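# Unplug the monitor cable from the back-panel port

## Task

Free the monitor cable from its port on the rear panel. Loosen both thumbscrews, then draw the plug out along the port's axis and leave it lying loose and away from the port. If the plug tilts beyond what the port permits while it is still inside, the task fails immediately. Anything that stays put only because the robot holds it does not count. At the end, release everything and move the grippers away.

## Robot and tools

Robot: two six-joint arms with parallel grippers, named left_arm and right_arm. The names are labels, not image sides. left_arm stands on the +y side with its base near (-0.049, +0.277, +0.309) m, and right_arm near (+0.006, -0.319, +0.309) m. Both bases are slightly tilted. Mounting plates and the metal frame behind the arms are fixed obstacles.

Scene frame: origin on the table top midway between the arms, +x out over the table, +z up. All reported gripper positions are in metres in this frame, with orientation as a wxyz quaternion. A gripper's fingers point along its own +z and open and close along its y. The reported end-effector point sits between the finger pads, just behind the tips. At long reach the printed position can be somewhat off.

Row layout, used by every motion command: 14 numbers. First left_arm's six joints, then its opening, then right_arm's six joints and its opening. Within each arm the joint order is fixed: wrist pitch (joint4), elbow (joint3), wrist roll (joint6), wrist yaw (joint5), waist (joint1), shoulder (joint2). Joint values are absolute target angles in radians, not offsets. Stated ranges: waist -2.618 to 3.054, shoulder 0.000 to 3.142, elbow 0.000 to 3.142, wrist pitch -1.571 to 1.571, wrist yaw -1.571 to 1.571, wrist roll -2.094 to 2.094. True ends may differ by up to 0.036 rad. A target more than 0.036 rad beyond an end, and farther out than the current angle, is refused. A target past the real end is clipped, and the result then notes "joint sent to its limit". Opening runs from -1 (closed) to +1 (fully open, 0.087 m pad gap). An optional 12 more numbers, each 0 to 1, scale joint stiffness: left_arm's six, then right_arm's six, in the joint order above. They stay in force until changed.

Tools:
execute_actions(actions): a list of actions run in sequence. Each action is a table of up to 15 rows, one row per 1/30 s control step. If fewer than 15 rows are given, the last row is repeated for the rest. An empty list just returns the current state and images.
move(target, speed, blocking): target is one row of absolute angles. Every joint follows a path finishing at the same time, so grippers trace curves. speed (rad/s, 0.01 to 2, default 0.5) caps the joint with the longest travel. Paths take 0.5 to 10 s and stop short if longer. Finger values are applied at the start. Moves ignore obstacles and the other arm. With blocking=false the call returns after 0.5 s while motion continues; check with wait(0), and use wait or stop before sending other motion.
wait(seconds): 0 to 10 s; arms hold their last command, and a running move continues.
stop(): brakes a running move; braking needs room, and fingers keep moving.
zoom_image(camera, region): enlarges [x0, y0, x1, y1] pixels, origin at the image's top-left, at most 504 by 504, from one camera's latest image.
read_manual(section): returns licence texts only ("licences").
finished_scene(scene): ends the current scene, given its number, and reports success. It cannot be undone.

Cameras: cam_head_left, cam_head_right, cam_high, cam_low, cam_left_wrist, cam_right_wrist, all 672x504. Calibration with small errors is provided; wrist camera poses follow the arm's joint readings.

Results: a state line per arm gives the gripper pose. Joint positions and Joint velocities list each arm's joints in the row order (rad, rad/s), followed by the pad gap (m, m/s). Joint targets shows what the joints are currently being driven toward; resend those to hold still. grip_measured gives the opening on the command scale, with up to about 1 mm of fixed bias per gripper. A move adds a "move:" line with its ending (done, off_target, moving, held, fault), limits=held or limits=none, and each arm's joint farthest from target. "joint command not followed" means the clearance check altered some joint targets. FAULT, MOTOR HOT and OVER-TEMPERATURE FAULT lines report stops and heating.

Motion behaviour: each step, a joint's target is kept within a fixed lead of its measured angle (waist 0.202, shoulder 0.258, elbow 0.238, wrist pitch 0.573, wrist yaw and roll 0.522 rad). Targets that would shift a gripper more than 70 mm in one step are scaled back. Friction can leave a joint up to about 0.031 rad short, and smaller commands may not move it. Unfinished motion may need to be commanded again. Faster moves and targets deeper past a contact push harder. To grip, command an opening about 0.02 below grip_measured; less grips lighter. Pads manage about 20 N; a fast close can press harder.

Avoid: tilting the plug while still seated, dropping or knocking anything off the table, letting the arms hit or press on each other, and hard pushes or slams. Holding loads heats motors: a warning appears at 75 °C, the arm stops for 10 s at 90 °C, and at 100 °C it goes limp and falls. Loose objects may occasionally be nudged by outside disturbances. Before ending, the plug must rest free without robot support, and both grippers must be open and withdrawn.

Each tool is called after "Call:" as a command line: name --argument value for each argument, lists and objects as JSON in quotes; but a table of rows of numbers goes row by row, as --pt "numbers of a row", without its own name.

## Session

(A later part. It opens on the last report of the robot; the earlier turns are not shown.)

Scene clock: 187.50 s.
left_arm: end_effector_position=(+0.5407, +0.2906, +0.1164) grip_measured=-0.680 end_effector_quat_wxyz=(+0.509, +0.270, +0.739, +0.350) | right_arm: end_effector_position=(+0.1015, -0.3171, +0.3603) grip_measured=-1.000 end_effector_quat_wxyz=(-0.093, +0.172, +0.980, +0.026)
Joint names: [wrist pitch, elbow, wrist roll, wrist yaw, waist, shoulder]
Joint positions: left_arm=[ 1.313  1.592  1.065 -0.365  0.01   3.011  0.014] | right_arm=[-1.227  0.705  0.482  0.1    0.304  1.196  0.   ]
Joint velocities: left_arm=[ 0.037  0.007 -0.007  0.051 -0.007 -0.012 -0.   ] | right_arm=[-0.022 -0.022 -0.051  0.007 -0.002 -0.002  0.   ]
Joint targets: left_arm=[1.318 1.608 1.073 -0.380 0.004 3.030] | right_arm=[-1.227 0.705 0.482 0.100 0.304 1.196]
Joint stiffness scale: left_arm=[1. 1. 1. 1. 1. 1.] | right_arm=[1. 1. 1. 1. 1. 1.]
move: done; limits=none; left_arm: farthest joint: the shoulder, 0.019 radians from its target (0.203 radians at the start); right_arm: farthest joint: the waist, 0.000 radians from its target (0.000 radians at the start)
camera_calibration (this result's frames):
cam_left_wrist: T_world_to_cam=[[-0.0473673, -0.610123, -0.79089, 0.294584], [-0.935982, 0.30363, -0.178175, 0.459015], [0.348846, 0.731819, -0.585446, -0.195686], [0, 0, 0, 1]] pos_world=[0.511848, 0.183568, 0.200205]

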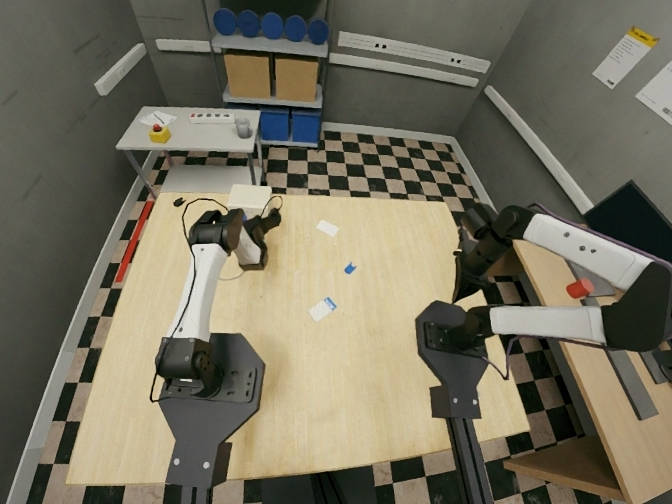

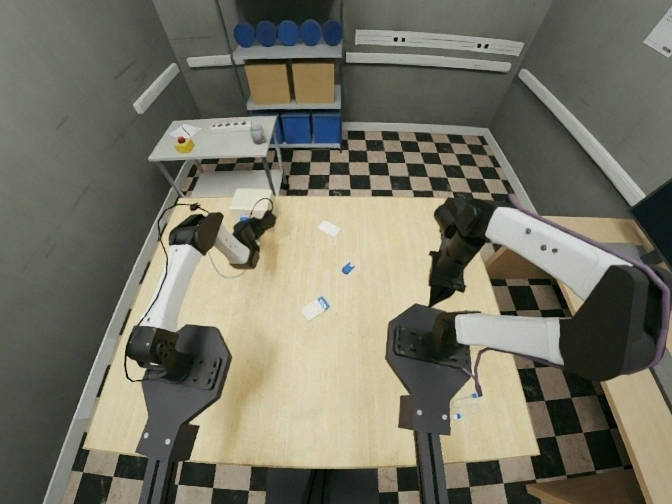

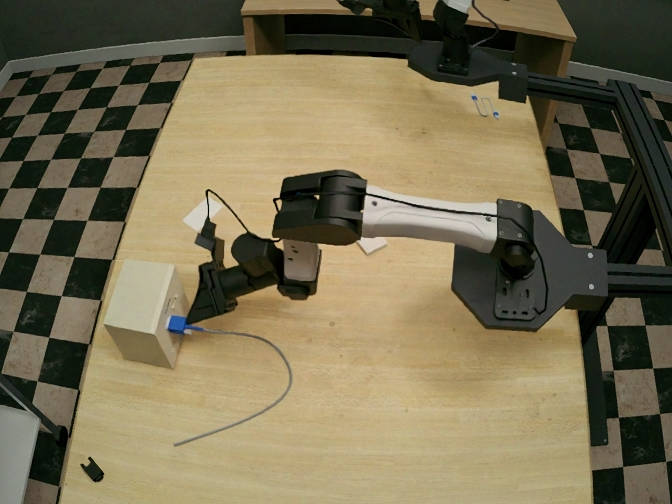

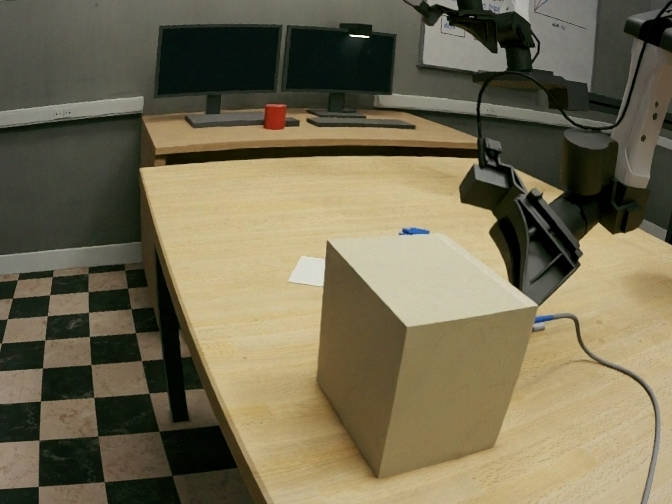

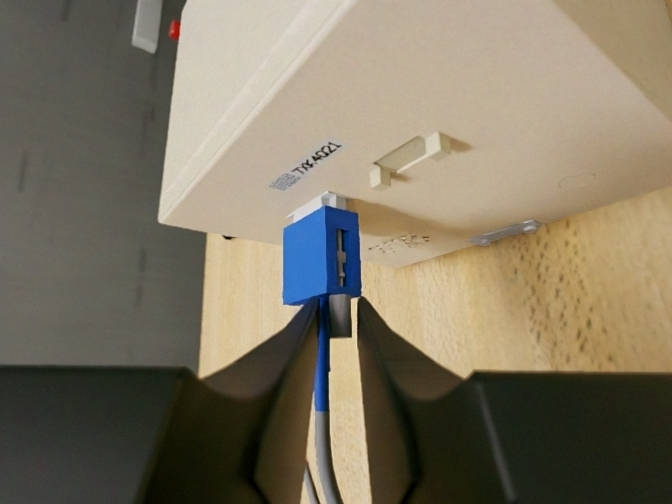

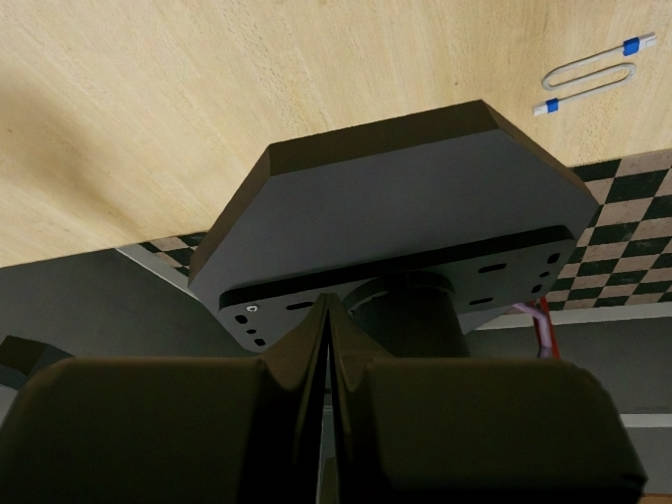

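Call:
execute_actions --actions '[[[1.318,1.605,1.07,-0.375,0.01,3.02,-0.74,-1.227,0.705,0.482,0.1,0.304,1.196,-1],[1.318,1.605,1.07,-0.375,0.01,3.02,-0.8,-1.227,0.705,0.482,0.1,0.304,1.196,-1],[1.318,1.605,1.07,-0.375,0.01,3.02,-0.85,-1.227,0.705,0.482,0.1,0.304,1.196,-1],[1.318,1.6,1.07,-0.37,0.01,3.02,-1,-1.227,0.705,0.482,0.1,0.304,1.196,-1]]]'

Call:
move --target '[1.097,1.434,0.58,-0.138,0.101,2.818,-1,-1.227,0.705,0.482,0.1,0.304,1.196,-1]' --speed 0.6

Call:
move --target '[1.12,1.375,0.586,-0.148,0.06,2.745,-0.72,-1.227,0.705,0.482,0.1,0.304,1.196,-1]' --speed 0.15

Call:
move --target '[0.305,1.65,0.15,0.18,0.245,2.60,0.3,-1.227,0.705,0.482,0.1,0.304,1.196,-1]' --speed 0.8

Call:
move --target '[0.33,1.812,0.15,0.175,0.235,2.833,0.2,-1.227,0.705,0.482,0.1,0.304,1.196,-1]' --speed 0.25

Call:
execute_actions --actions '[[[0.33,1.80,0.15,0.16,0.25,2.825,0.1,-1.227,0.705,0.482,0.1,0.304,1.196,-1],[0.33,1.795,0.15,0.155,0.255,2.82,0.0,-1.227,0.705,0.482,0.1,0.304,1.196,-1],[0.33,1.79,0.15,0.155,0.26,2.82,-0.08,-1.227,0.705,0.482,0.1,0.304,1.196,-1],[0.33,1.79,0.15,0.155,0.265,2.82,-0.15,-1.227,0.705,0.482,0.1,0.304,1.196,-1],[0.33,1.79,0.15,0.155,0.268,2.82,-0.15,-1.227,0.705,0.482,0.1,0.304,1.196,-1],[0.33,1.79,0.15,0.155,0.268,2.82,-0.15,-1.227,0.705,0.482,0.1,0.304,1.196,-1],[0.33,1.79,0.15,0.155,0.268,2.82,-0.15,-1.227,0.705,0.482,0.1,0.304,1.196,-1],[0.33,1.79,0.15,0.155,0.268,2.82,-0.15,-1.227,0.705,0.482,0.1,0.304,1.196,-1],[0.33,1.787,0.15,0.155,0.268,2.815,-0.15,-1.227,0.705,0.482,0.1,0.304,1.196,-1],[0.33,1.784,0.15,0.155,0.268,2.81,-0.15,-1.227,0.705,0.482,0.1,0.304,1.196,-1],[0.33,1.78,0.15,0.155,0.268,2.805,-0.15,-1.227,0.705,0.482,0.1,0.304,1.196,-1],[0.33,1.776,0.15,0.155,0.268,2.80,-0.15,-1.227,0.705,0.482,0.1,0.304,1.196,-1],[0.33,1.772,0.15,0.155,0.268,2.795,-0.15,-1.227,0.705,0.482,0.1,0.304,1.196,-1],[0.33,1.768,0.15,0.155,0.268,2.79,-0.15,-1.227,0.705,0.482,0.1,0.304,1.196,-1],[0.33,1.764,0.15,0.155,0.268,2.785,-0.15,-1.227,0.705,0.482,0.1,0.304,1.196,-1]],[[0.33,1.76,0.15,0.155,0.268,2.78,-0.15,-1.227,0.705,0.482,0.1,0.304,1.196,-1],[0.33,1.756,0.15,0.155,0.268,2.775,-0.15,-1.227,0.705,0.482,0.1,0.304,1.196,-1],[0.33,1.752,0.15,0.155,0.268,2.77,-0.15,-1.227,0.705,0.482,0.1,0.304,1.196,-1],[0.33,1.748,0.15,0.155,0.268,2.765,-0.15,-1.227,0.705,0.482,0.1,0.304,1.196,-1],[0.33,1.744,0.15,0.155,0.268,2.76,-0.15,-1.227,0.705,0.482,0.1,0.304,1.196,-1],[0.33,1.74,0.15,0.155,0.268,2.755,-0.15,-1.227,0.705,0.482,0.1,0.304,1.196,-1],[0.33,1.736,0.15,0.155,0.268,2.75,-0.15,-1.227,0.705,0.482,0.1,0.304,1.196,-1],[0.33,1.732,0.15,0.155,0.268,2.745,-0.15,-1.227,0.705,0.482,0.1,0.304,1.196,-1],[0.33,1.728,0.15,0.155,0.268,2.74,-0.15,-1.227,0.705,0.482,0.1,0.304,1.196,-1],[0.33,1.724,0.15,0.155,0.268,2.735,-0.15,-1.227,0.705,0.482,0.1,0.304,1.196,-1],[0.33,1.72,0.15,0.155,0.268,2.73,-0.15,-1.227,0.705,0.482,0.1,0.304,1.196,-1],[0.33,1.716,0.15,0.155,0.268,2.725,-0.15,-1.227,0.705,0.482,0.1,0.304,1.196,-1],[0.33,1.712,0.15,0.155,0.268,2.72,-0.15,-1.227,0.705,0.482,0.1,0.304,1.196,-1],[0.33,1.708,0.15,0.155,0.268,2.715,-0.15,-1.227,0.705,0.482,0.1,0.304,1.196,-1],[0.33,1.704,0.15,0.155,0.268,2.71,-0.15,-1.227,0.705,0.482,0.1,0.304,1.196,-1]]]'

Scene clock: 190.93 s.
left_arm: end_effector_position=(+0.5408, +0.2907, +0.1167) grip_measured=-0.841 end_effector_quat_wxyz=(+0.509, +0.270, +0.739, +0.350) | right_arm: end_effector_position=(+0.1015, -0.3171, +0.3603) grip_measured=-1.000 end_effector_quat_wxyz=(-0.093, +0.172, +0.980, +0.026)
Joint names: [wrist pitch, elbow, wrist roll, wrist yaw, waist, shoulder]
Joint positions: left_arm=[ 1.315  1.592  1.066 -0.366  0.01   3.011  0.007] | right_arm=[-1.227  0.705  0.482  0.1    0.304  1.196  0.   ]
Joint velocities: left_arm=[ 0.037 -0.002  0.037 -0.037  0.002 -0.002 -0.   ] | right_arm=[-0.037 -0.002 -0.022 -0.007 -0.002  0.027  0.   ]
Joint targets: left_arm=[1.318 1.600 1.070 -0.370 0.010 3.020] | right_arm=[-1.227 0.705 0.482 0.100 0.304 1.196]
Joint stiffness scale: left_arm=[1. 1. 1. 1. 1. 1.] | right_arm=[1. 1. 1. 1. 1. 1.]
camera_calibration (this result's frames):
cam_left_wrist: T_world_to_cam=[[-0.0464334, -0.609586, -0.791359, 0.294263], [-0.935949, 0.303379, -0.178777, 0.459192], [0.349062, 0.73237, -0.584628, -0.196006], [0, 0, 0, 1]] pos_world=[0.511862, 0.183618, 0.20037]

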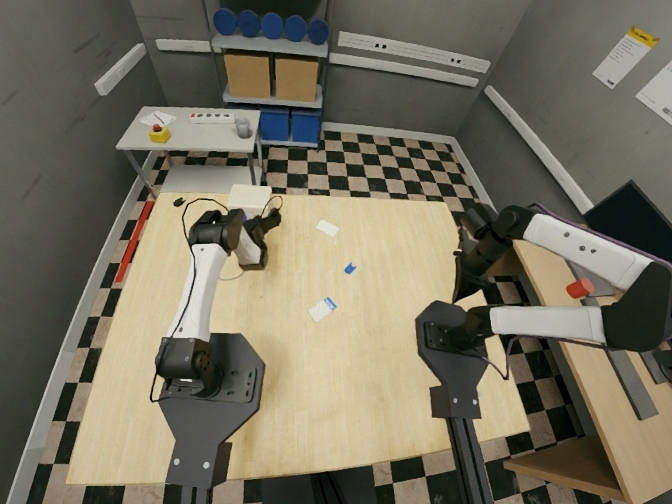

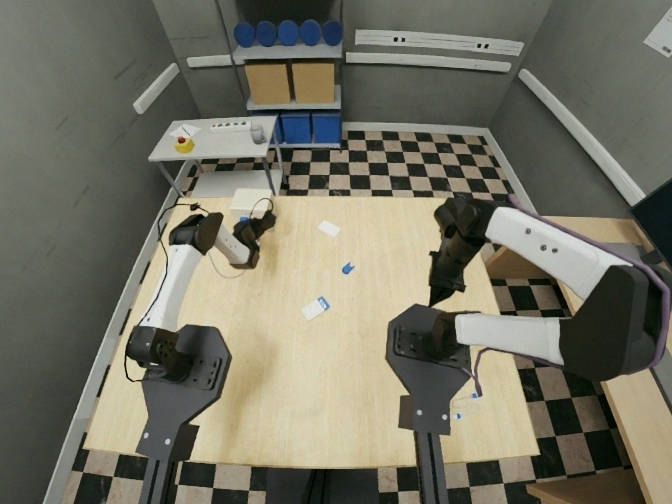

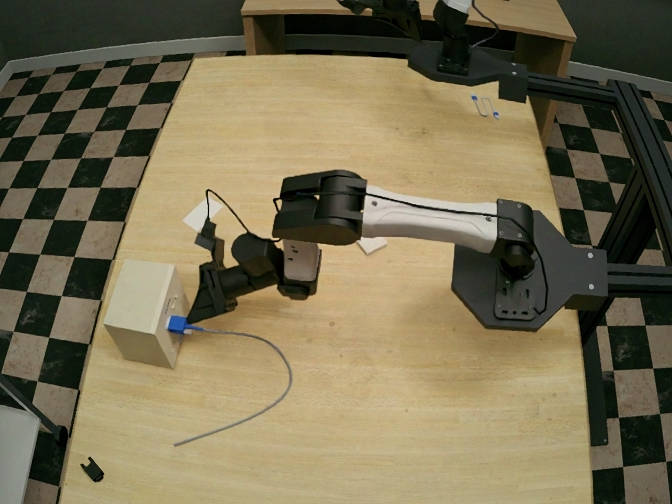

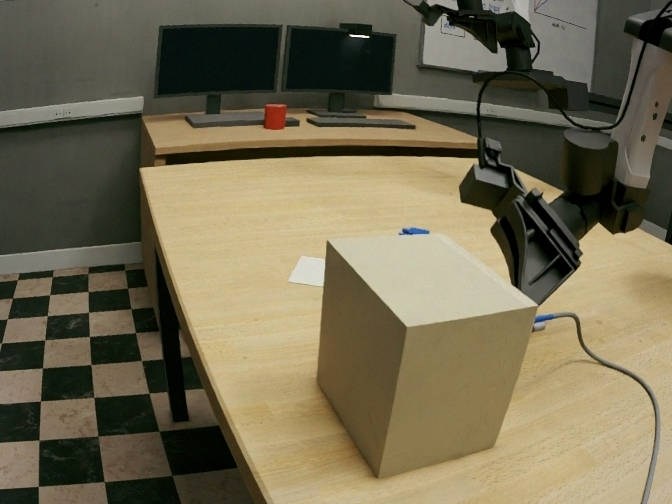

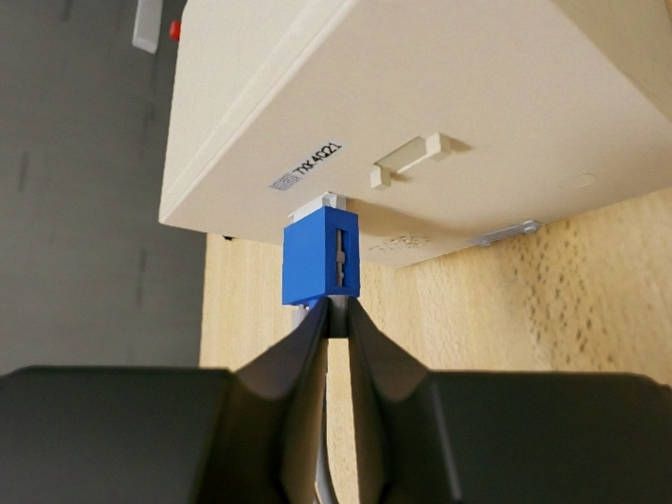

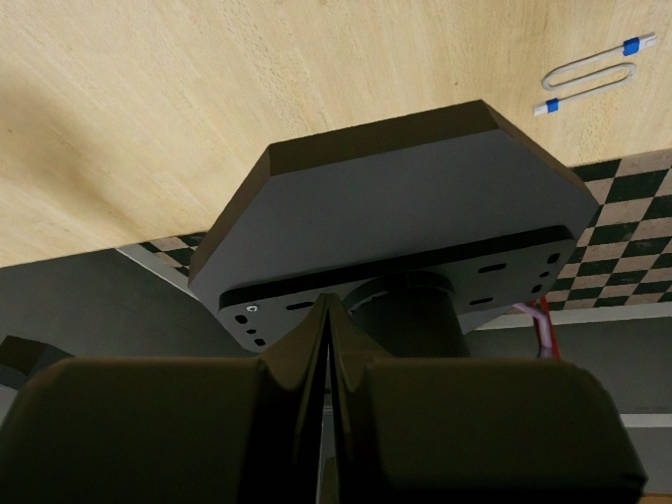

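Scene clock: 192.50 s.
left_arm: end_effector_position=(+0.5414, +0.2921, +0.1179) grip_measured=-0.841 end_effector_quat_wxyz=(+0.546, +0.145, +0.811, +0.152) | right_arm: end_effector_position=(+0.1015, -0.3171, +0.3603) grip_measured=-1.000 end_effector_quat_wxyz=(-0.093, +0.172, +0.980, +0.026)
Joint names: [wrist pitch, elbow, wrist roll, wrist yaw, waist, shoulder]
Joint positions: left_arm=[ 1.121  1.454  0.586 -0.15   0.092  2.827  0.007] | right_arm=[-1.227  0.705  0.482  0.1    0.304  1.196  0.   ]
Joint velocities: left_arm=[ 0.066  0.002 -0.051  0.007  0.002 -0.012  0.   ] | right_arm=[ 0.022 -0.002 -0.037 -0.007 -0.012  0.007  0.   ]
Joint targets: left_arm=[1.097 1.434 0.580 -0.138 0.101 2.818] | right_arm=[-1.227 0.705 0.482 0.100 0.304 1.196]
Joint stiffness scale: left_arm=[1. 1. 1. 1. 1. 1.] | right_arm=[1. 1. 1. 1. 1. 1.]
move: off_target (left_arm); limits=none; left_arm: farthest joint: the wrist pitch, 0.024 radians from its target (0.218 radians at the start); right_arm: farthest joint: the waist, 0.000 radians from its target (0.000 radians at the start)
camera_calibration (this result's frames):
cam_left_wrist: T_world_to_cam=[[-0.0751878, -0.911723, -0.403866, 0.354265], [-0.943572, 0.196045, -0.266904, 0.505408], [0.322518, 0.361009, -0.875017, -0.0394859], [0, 0, 0, 1]] pos_world=[0.516261, 0.238164, 0.24342]

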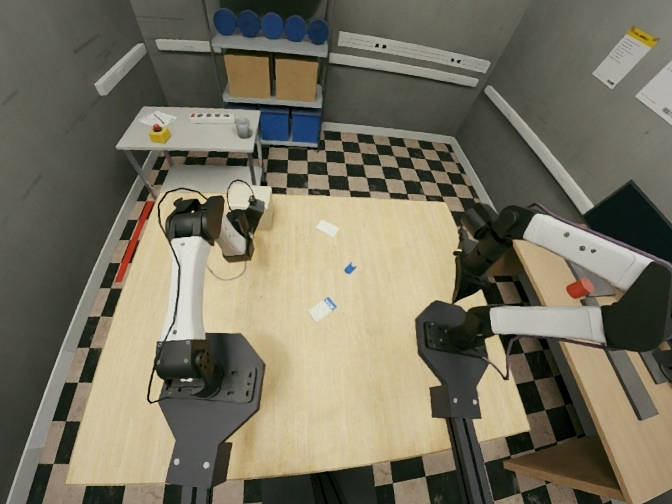

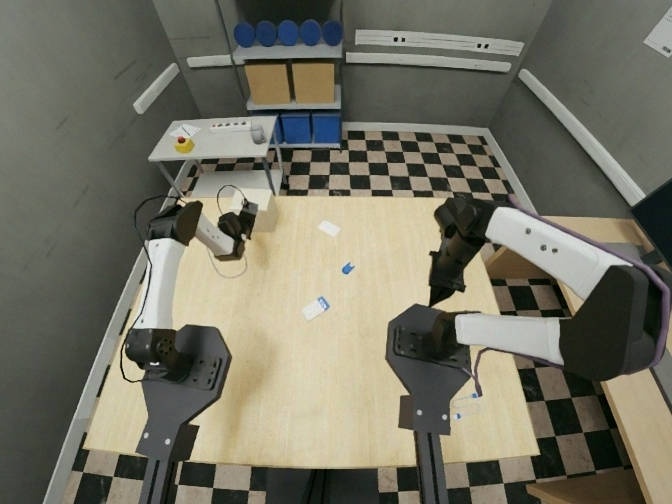

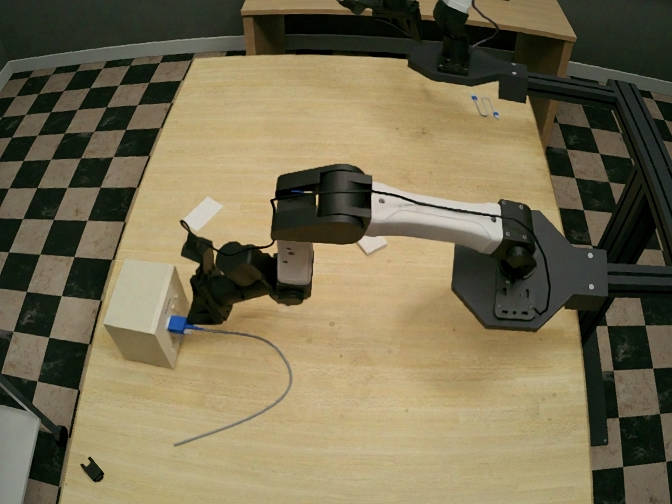

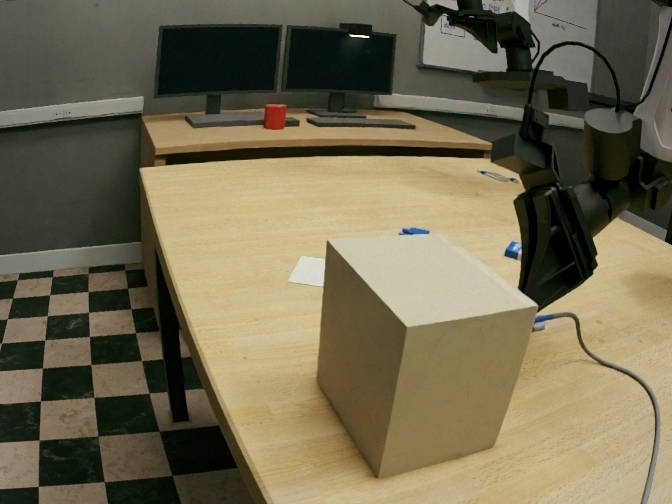

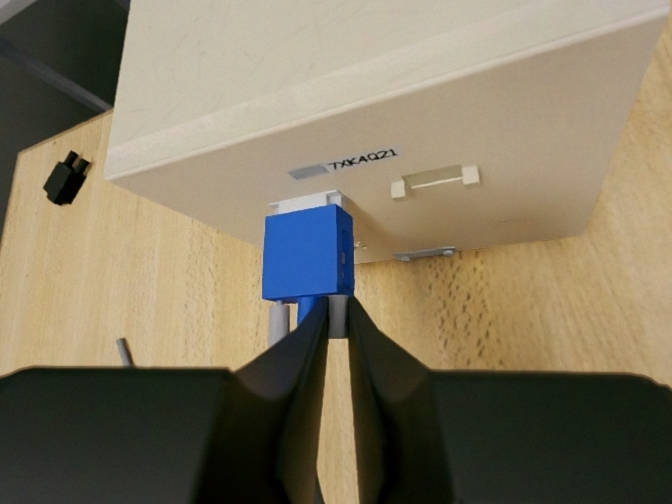

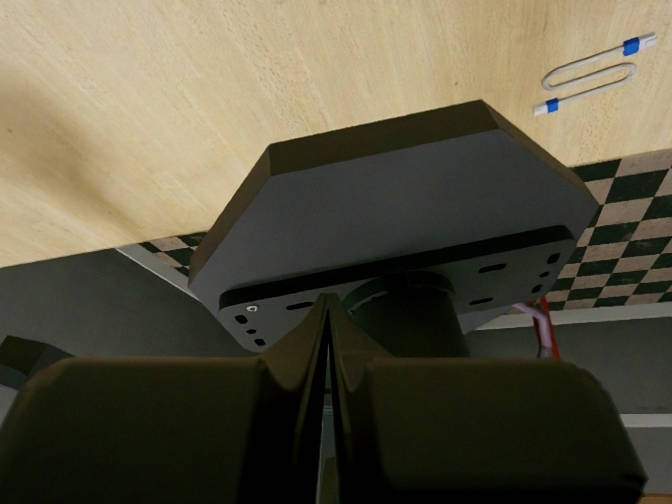

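Scene clock: 193.40 s.
left_arm: end_effector_position=(+0.5424, +0.2808, +0.1431) grip_measured=-0.720 end_effector_quat_wxyz=(+0.555, +0.153, +0.805, +0.145) | right_arm: end_effector_position=(+0.1015, -0.3171, +0.3603) grip_measured=-1.000 end_effector_quat_wxyz=(-0.093, +0.172, +0.980, +0.026)
Joint names: [wrist pitch, elbow, wrist roll, wrist yaw, waist, shoulder]
Joint positions: left_arm=[ 1.121  1.394  0.585 -0.148  0.066  2.753  0.012] | right_arm=[-1.227  0.705  0.482  0.1    0.304  1.196  0.   ]
Joint velocities: left_arm=[ 0.007  0.012 -0.081 -0.007 -0.017 -0.007 -0.001] | right_arm=[-0.095 -0.012 -0.022 -0.022  0.002 -0.002  0.   ]
Joint targets: left_arm=[1.120 1.375 0.586 -0.148 0.060 2.745] | right_arm=[-1.227 0.705 0.482 0.100 0.304 1.196]
Joint stiffness scale: left_arm=[1. 1. 1. 1. 1. 1.] | right_arm=[1. 1. 1. 1. 1. 1.]
move: done; limits=none; left_arm: farthest joint: the elbow, 0.019 radians from its target (0.079 radians at the start); right_arm: farthest joint: the waist, 0.000 radians from its target (0.000 radians at the start)
camera_calibration (this result's frames):
cam_left_wrist: T_world_to_cam=[[-0.0898686, -0.911365, -0.401668, 0.361776], [-0.933604, 0.217542, -0.28471, 0.506397], [0.346854, 0.349412, -0.870404, -0.0243007], [0, 0, 0, 1]] pos_world=[0.513715, 0.228038, 0.268339]

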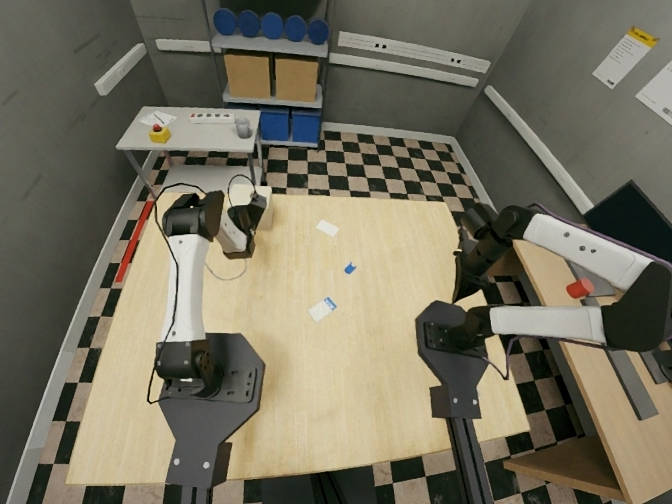

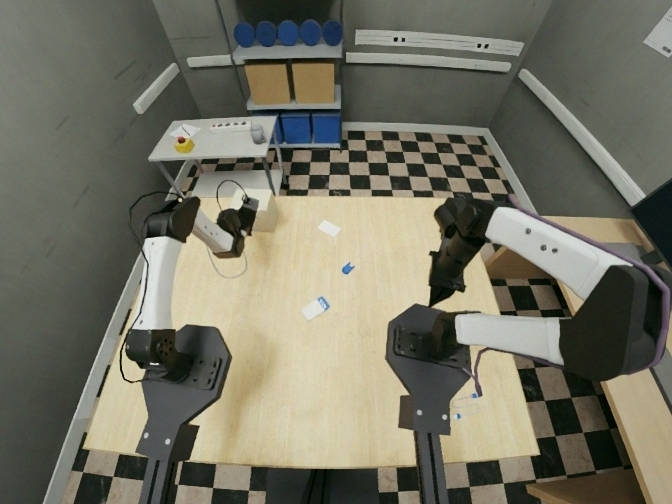

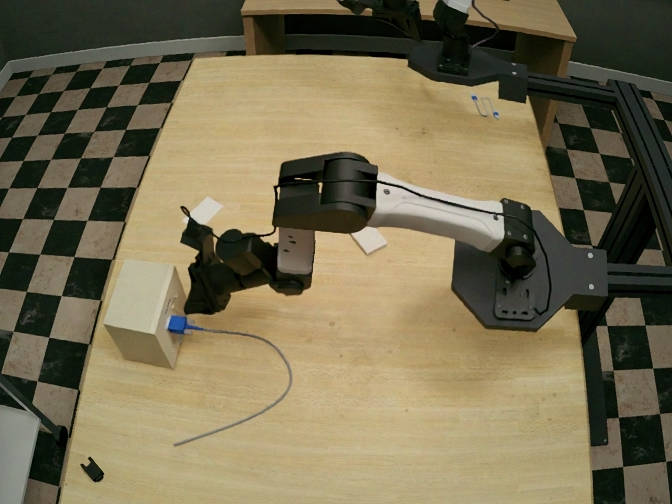

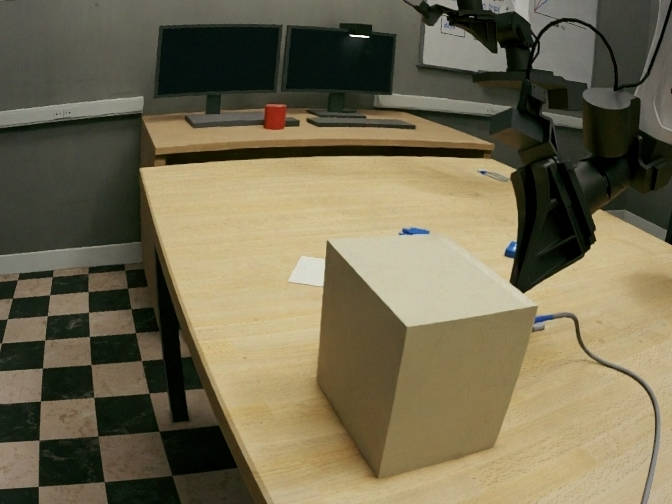

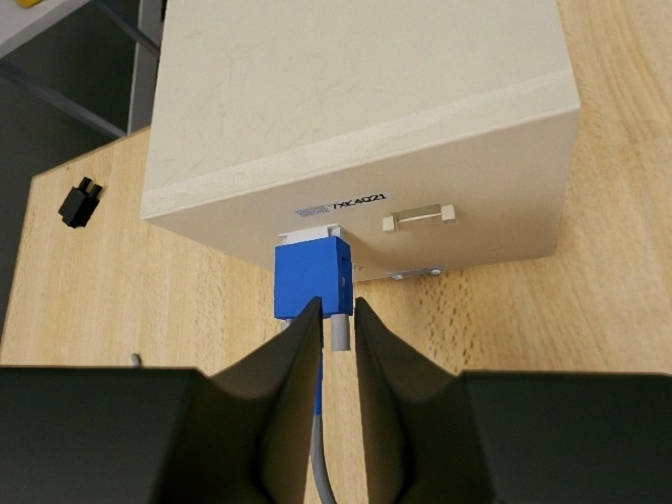

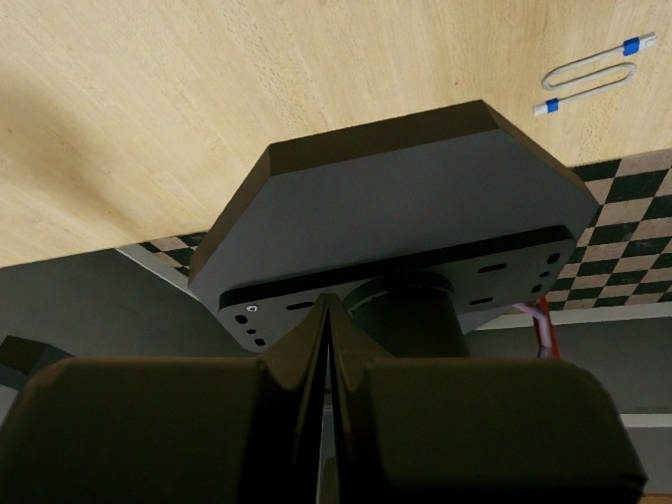

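Scene clock: 195.30 s.
left_arm: end_effector_position=(+0.5449, +0.3152, +0.1421) grip_measured=+0.300 end_effector_quat_wxyz=(+0.412, +0.004, +0.906, -0.091) | right_arm: end_effector_position=(+0.1015, -0.3171, +0.3603) grip_measured=-1.000 end_effector_quat_wxyz=(-0.093, +0.172, +0.980, +0.026)
Joint names: [wrist pitch, elbow, wrist roll, wrist yaw, waist, shoulder]
Joint positions: left_arm=[0.325 1.638 0.157 0.17  0.24  2.603 0.057] | right_arm=[-1.227  0.705  0.482  0.1    0.304  1.196  0.   ]
Joint velocities: left_arm=[ 0.007 -0.012  0.051  0.022  0.022  0.002  0.001] | right_arm=[-0.037 -0.002  0.022 -0.022 -0.012 -0.012  0.   ]
Joint targets: left_arm=[0.305 1.650 0.150 0.180 0.245 2.600] | right_arm=[-1.227 0.705 0.482 0.100 0.304 1.196]
Joint stiffness scale: left_arm=[1. 1. 1. 1. 1. 1.] | right_arm=[1. 1. 1. 1. 1. 1.]
move: done; limits=none; left_arm: farthest joint: the wrist pitch, 0.020 radians from its target (0.816 radians at the start); right_arm: farthest joint: the waist, 0.000 radians from its target (0.000 radians at the start)
camera_calibration (this result's frames):
cam_left_wrist: T_world_to_cam=[[-0.0857964, -0.982656, 0.164398, 0.332779], [-0.996047, 0.0884112, 0.00864106, 0.534018], [-0.0230258, -0.163007, -0.986356, 0.341531], [0, 0, 0, 1]] pos_world=[0.568322, 0.335466, 0.277549]

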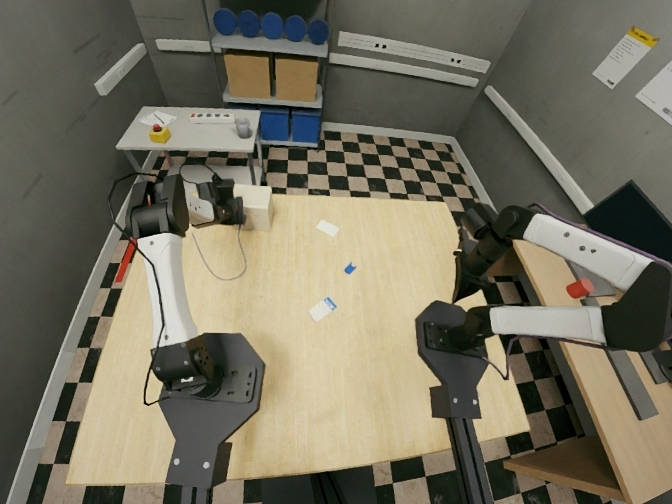

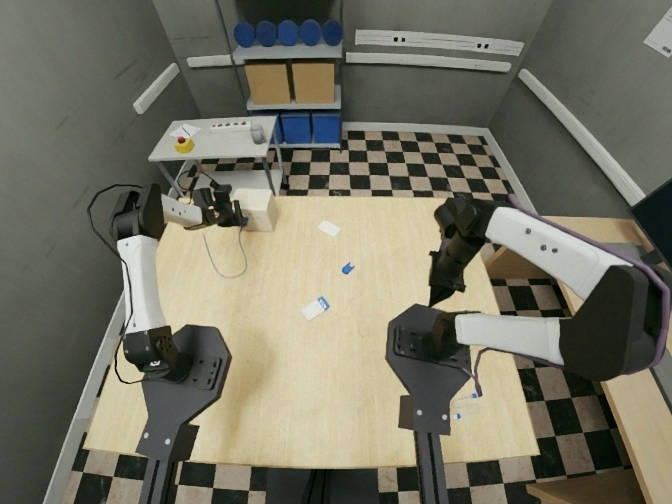

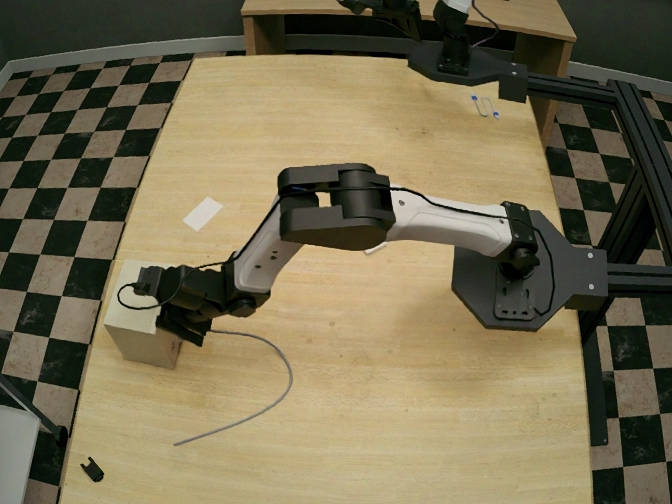

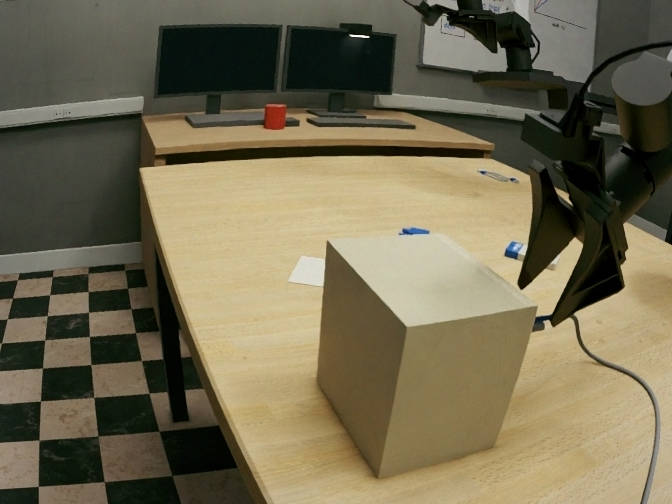

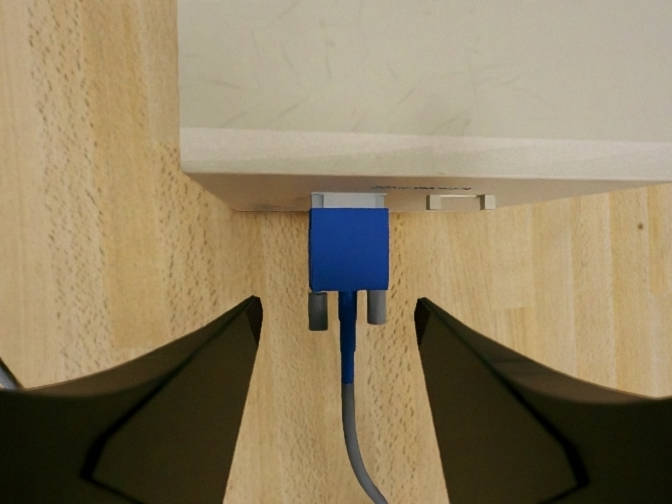

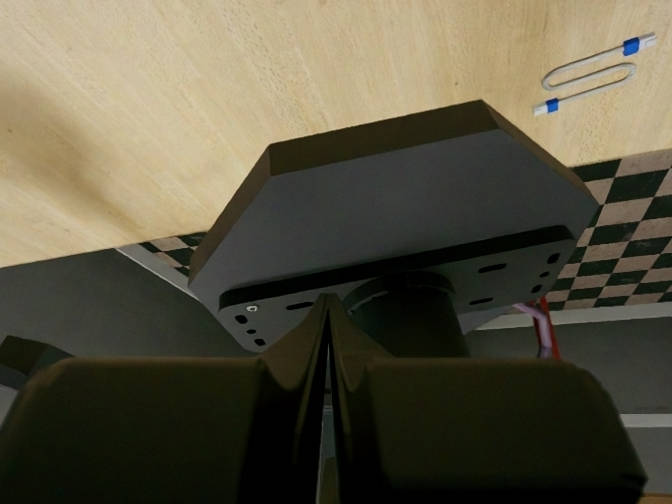

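Scene clock: 196.63 s.
left_arm: end_effector_position=(+0.5410, +0.3027, +0.0712) grip_measured=+0.200 end_effector_quat_wxyz=(+0.387, +0.003, +0.917, -0.097) | right_arm: end_effector_position=(+0.1015, -0.3171, +0.3603) grip_measured=-1.000 end_effector_quat_wxyz=(-0.093, +0.172, +0.980, +0.026)
Joint names: [wrist pitch, elbow, wrist roll, wrist yaw, waist, shoulder]
Joint positions: left_arm=[0.328 1.794 0.156 0.17  0.24  2.818 0.052] | right_arm=[-1.227  0.705  0.482  0.1    0.304  1.196  0.   ]
Joint velocities: left_arm=[ 0.095 -0.002  0.022  0.095 -0.002 -0.002  0.   ] | right_arm=[-0.051 -0.002 -0.037  0.022  0.007  0.002  0.   ]
Joint targets: left_arm=[0.330 1.812 0.150 0.175 0.235 2.833] | right_arm=[-1.227 0.705 0.482 0.100 0.304 1.196]
Joint stiffness scale: left_arm=[1. 1. 1. 1. 1. 1.] | right_arm=[1. 1. 1. 1. 1. 1.]
move: done; limits=none; left_arm: farthest joint: the elbow, 0.018 radians from its target (0.174 radians at the start); right_arm: farthest joint: the waist, 0.000 radians from its target (0.000 radians at the start)
camera_calibration (this result's frames):
cam_left_wrist: T_world_to_cam=[[-0.0849371, -0.980396, 0.177792, 0.329675], [-0.993293, 0.0973636, 0.0623617, 0.523809], [-0.0784496, -0.171303, -0.98209, 0.301667], [0, 0, 0, 1]] pos_world=[0.571963, 0.323889, 0.204985]

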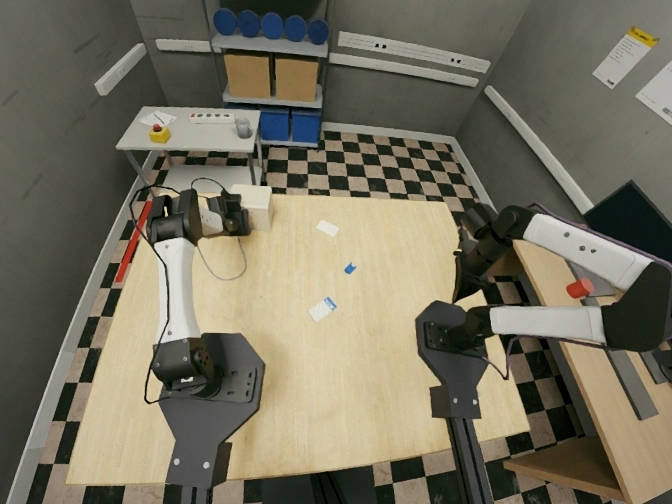

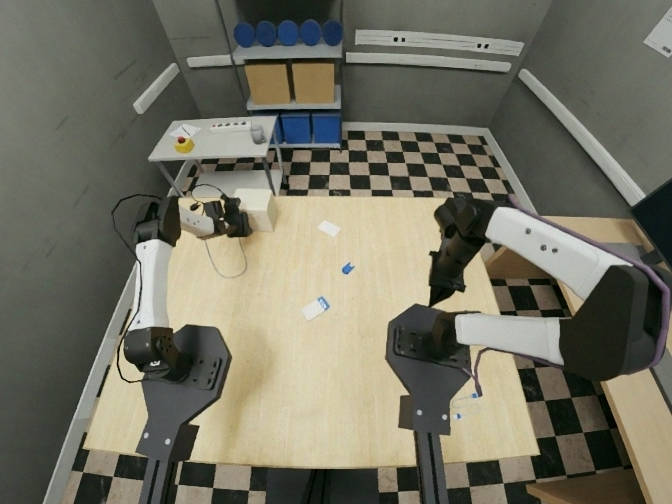

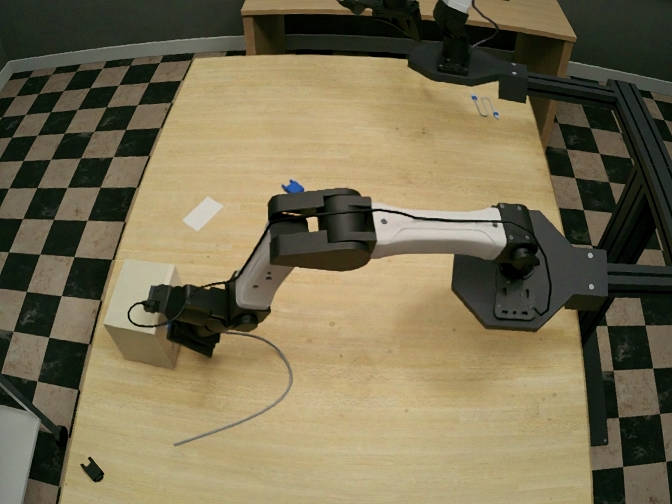

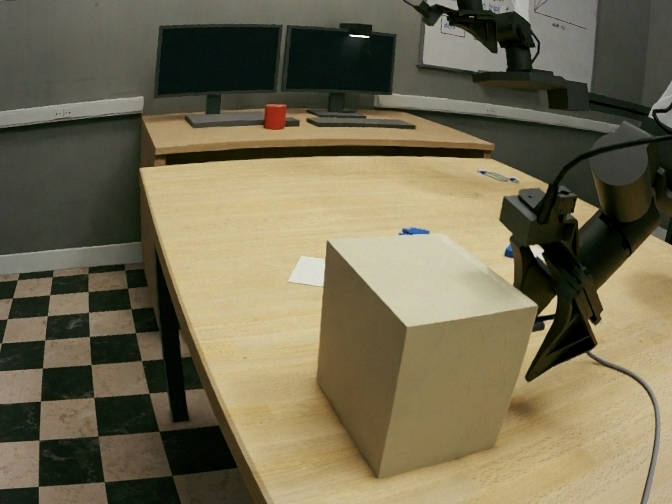

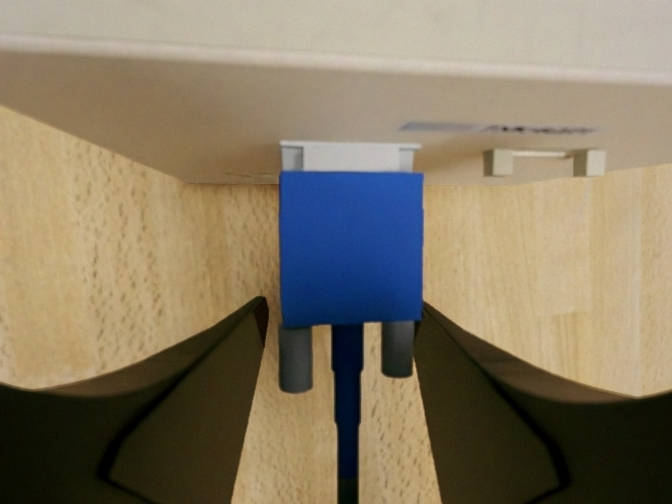

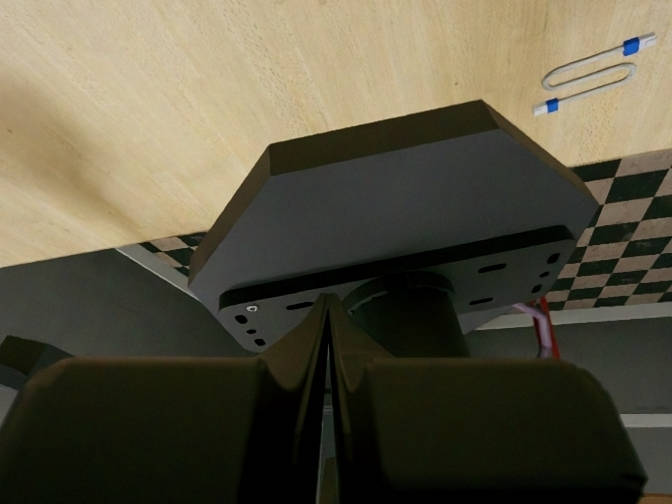

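Scene clock: 197.63 s.
left_arm: end_effector_position=(+0.5393, +0.3084, +0.0951) grip_measured=-0.150 end_effector_quat_wxyz=(+0.392, +0.000, +0.915, -0.098) | right_arm: end_effector_position=(+0.1015, -0.3171, +0.3603) grip_measured=-1.000 end_effector_quat_wxyz=(-0.093, +0.172, +0.980, +0.026)
Joint names: [wrist pitch, elbow, wrist roll, wrist yaw, waist, shoulder]
Joint positions: left_arm=[0.326 1.724 0.152 0.177 0.246 2.736 0.037] | right_arm=[-1.227  0.705  0.482  0.1    0.304  1.196  0.   ]
Joint velocities: left_arm=[-0.095 -0.125  0.022  0.022 -0.002 -0.129 -0.002] | right_arm=[-0.037 -0.002 -0.022 -0.051  0.007  0.017  0.   ]
Joint targets: left_arm=[0.330 1.704 0.150 0.155 0.268 2.710] | right_arm=[-1.227 0.705 0.482 0.100 0.304 1.196]
Joint stiffness scale: left_arm=[1. 1. 1. 1. 1. 1.] | right_arm=[1. 1. 1. 1. 1. 1.]
camera_calibration (this result's frames):
cam_left_wrist: T_world_to_cam=[[-0.0819709, -0.9798, 0.182407, 0.328668], [-0.994296, 0.0929284, 0.0523441, 0.522985], [-0.0682375, -0.177076, -0.981829, 0.322221], [0, 0, 0, 1]] pos_world=[0.56893, 0.330486, 0.229039]

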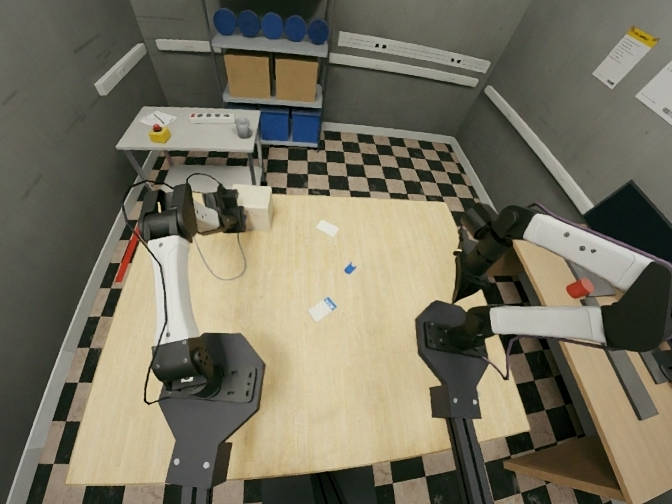

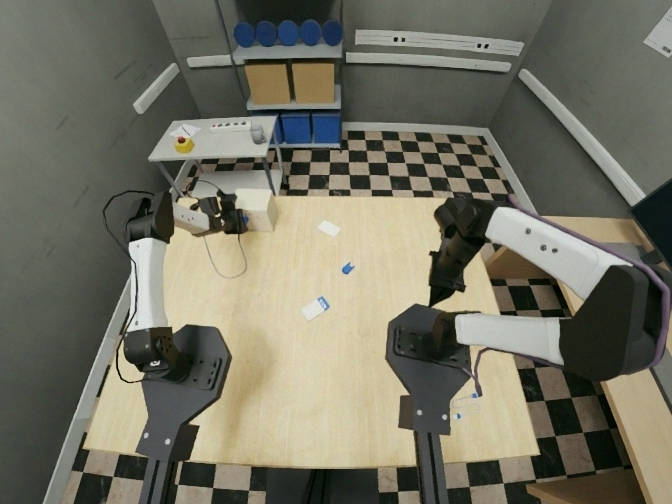

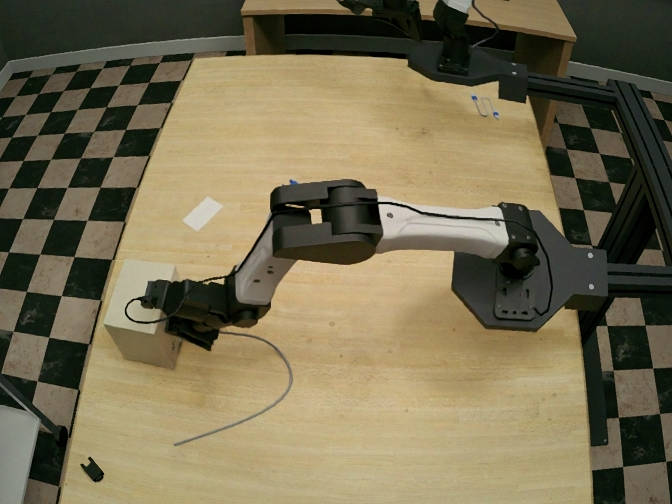

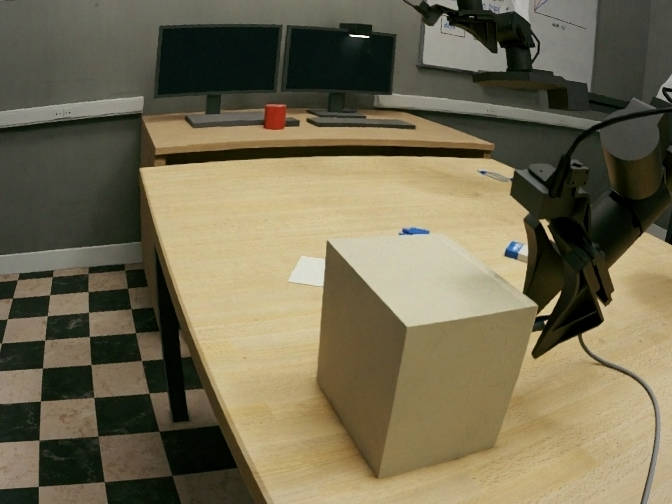

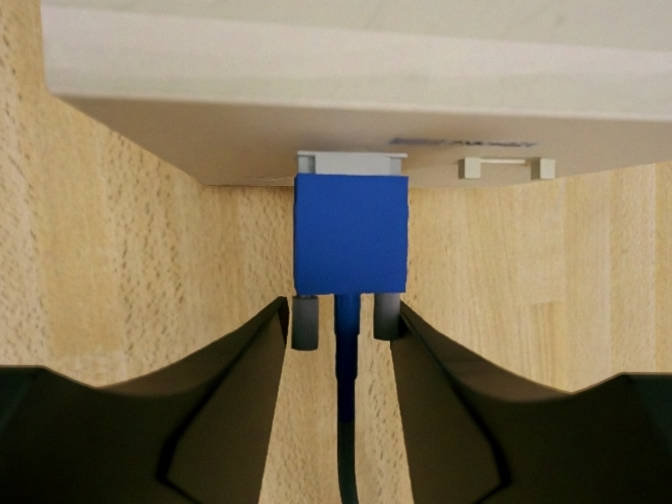

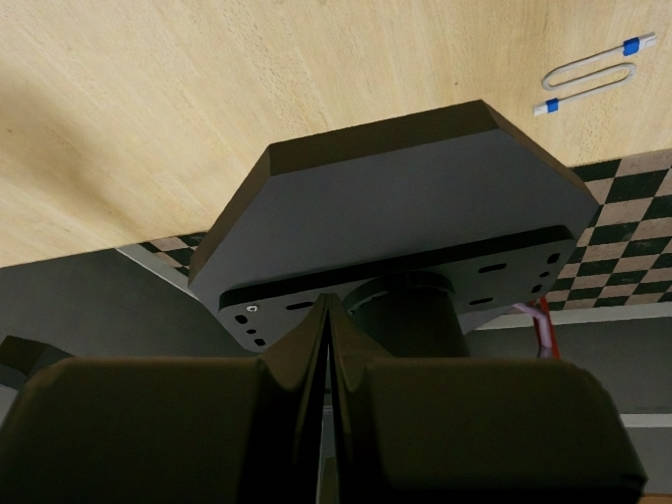

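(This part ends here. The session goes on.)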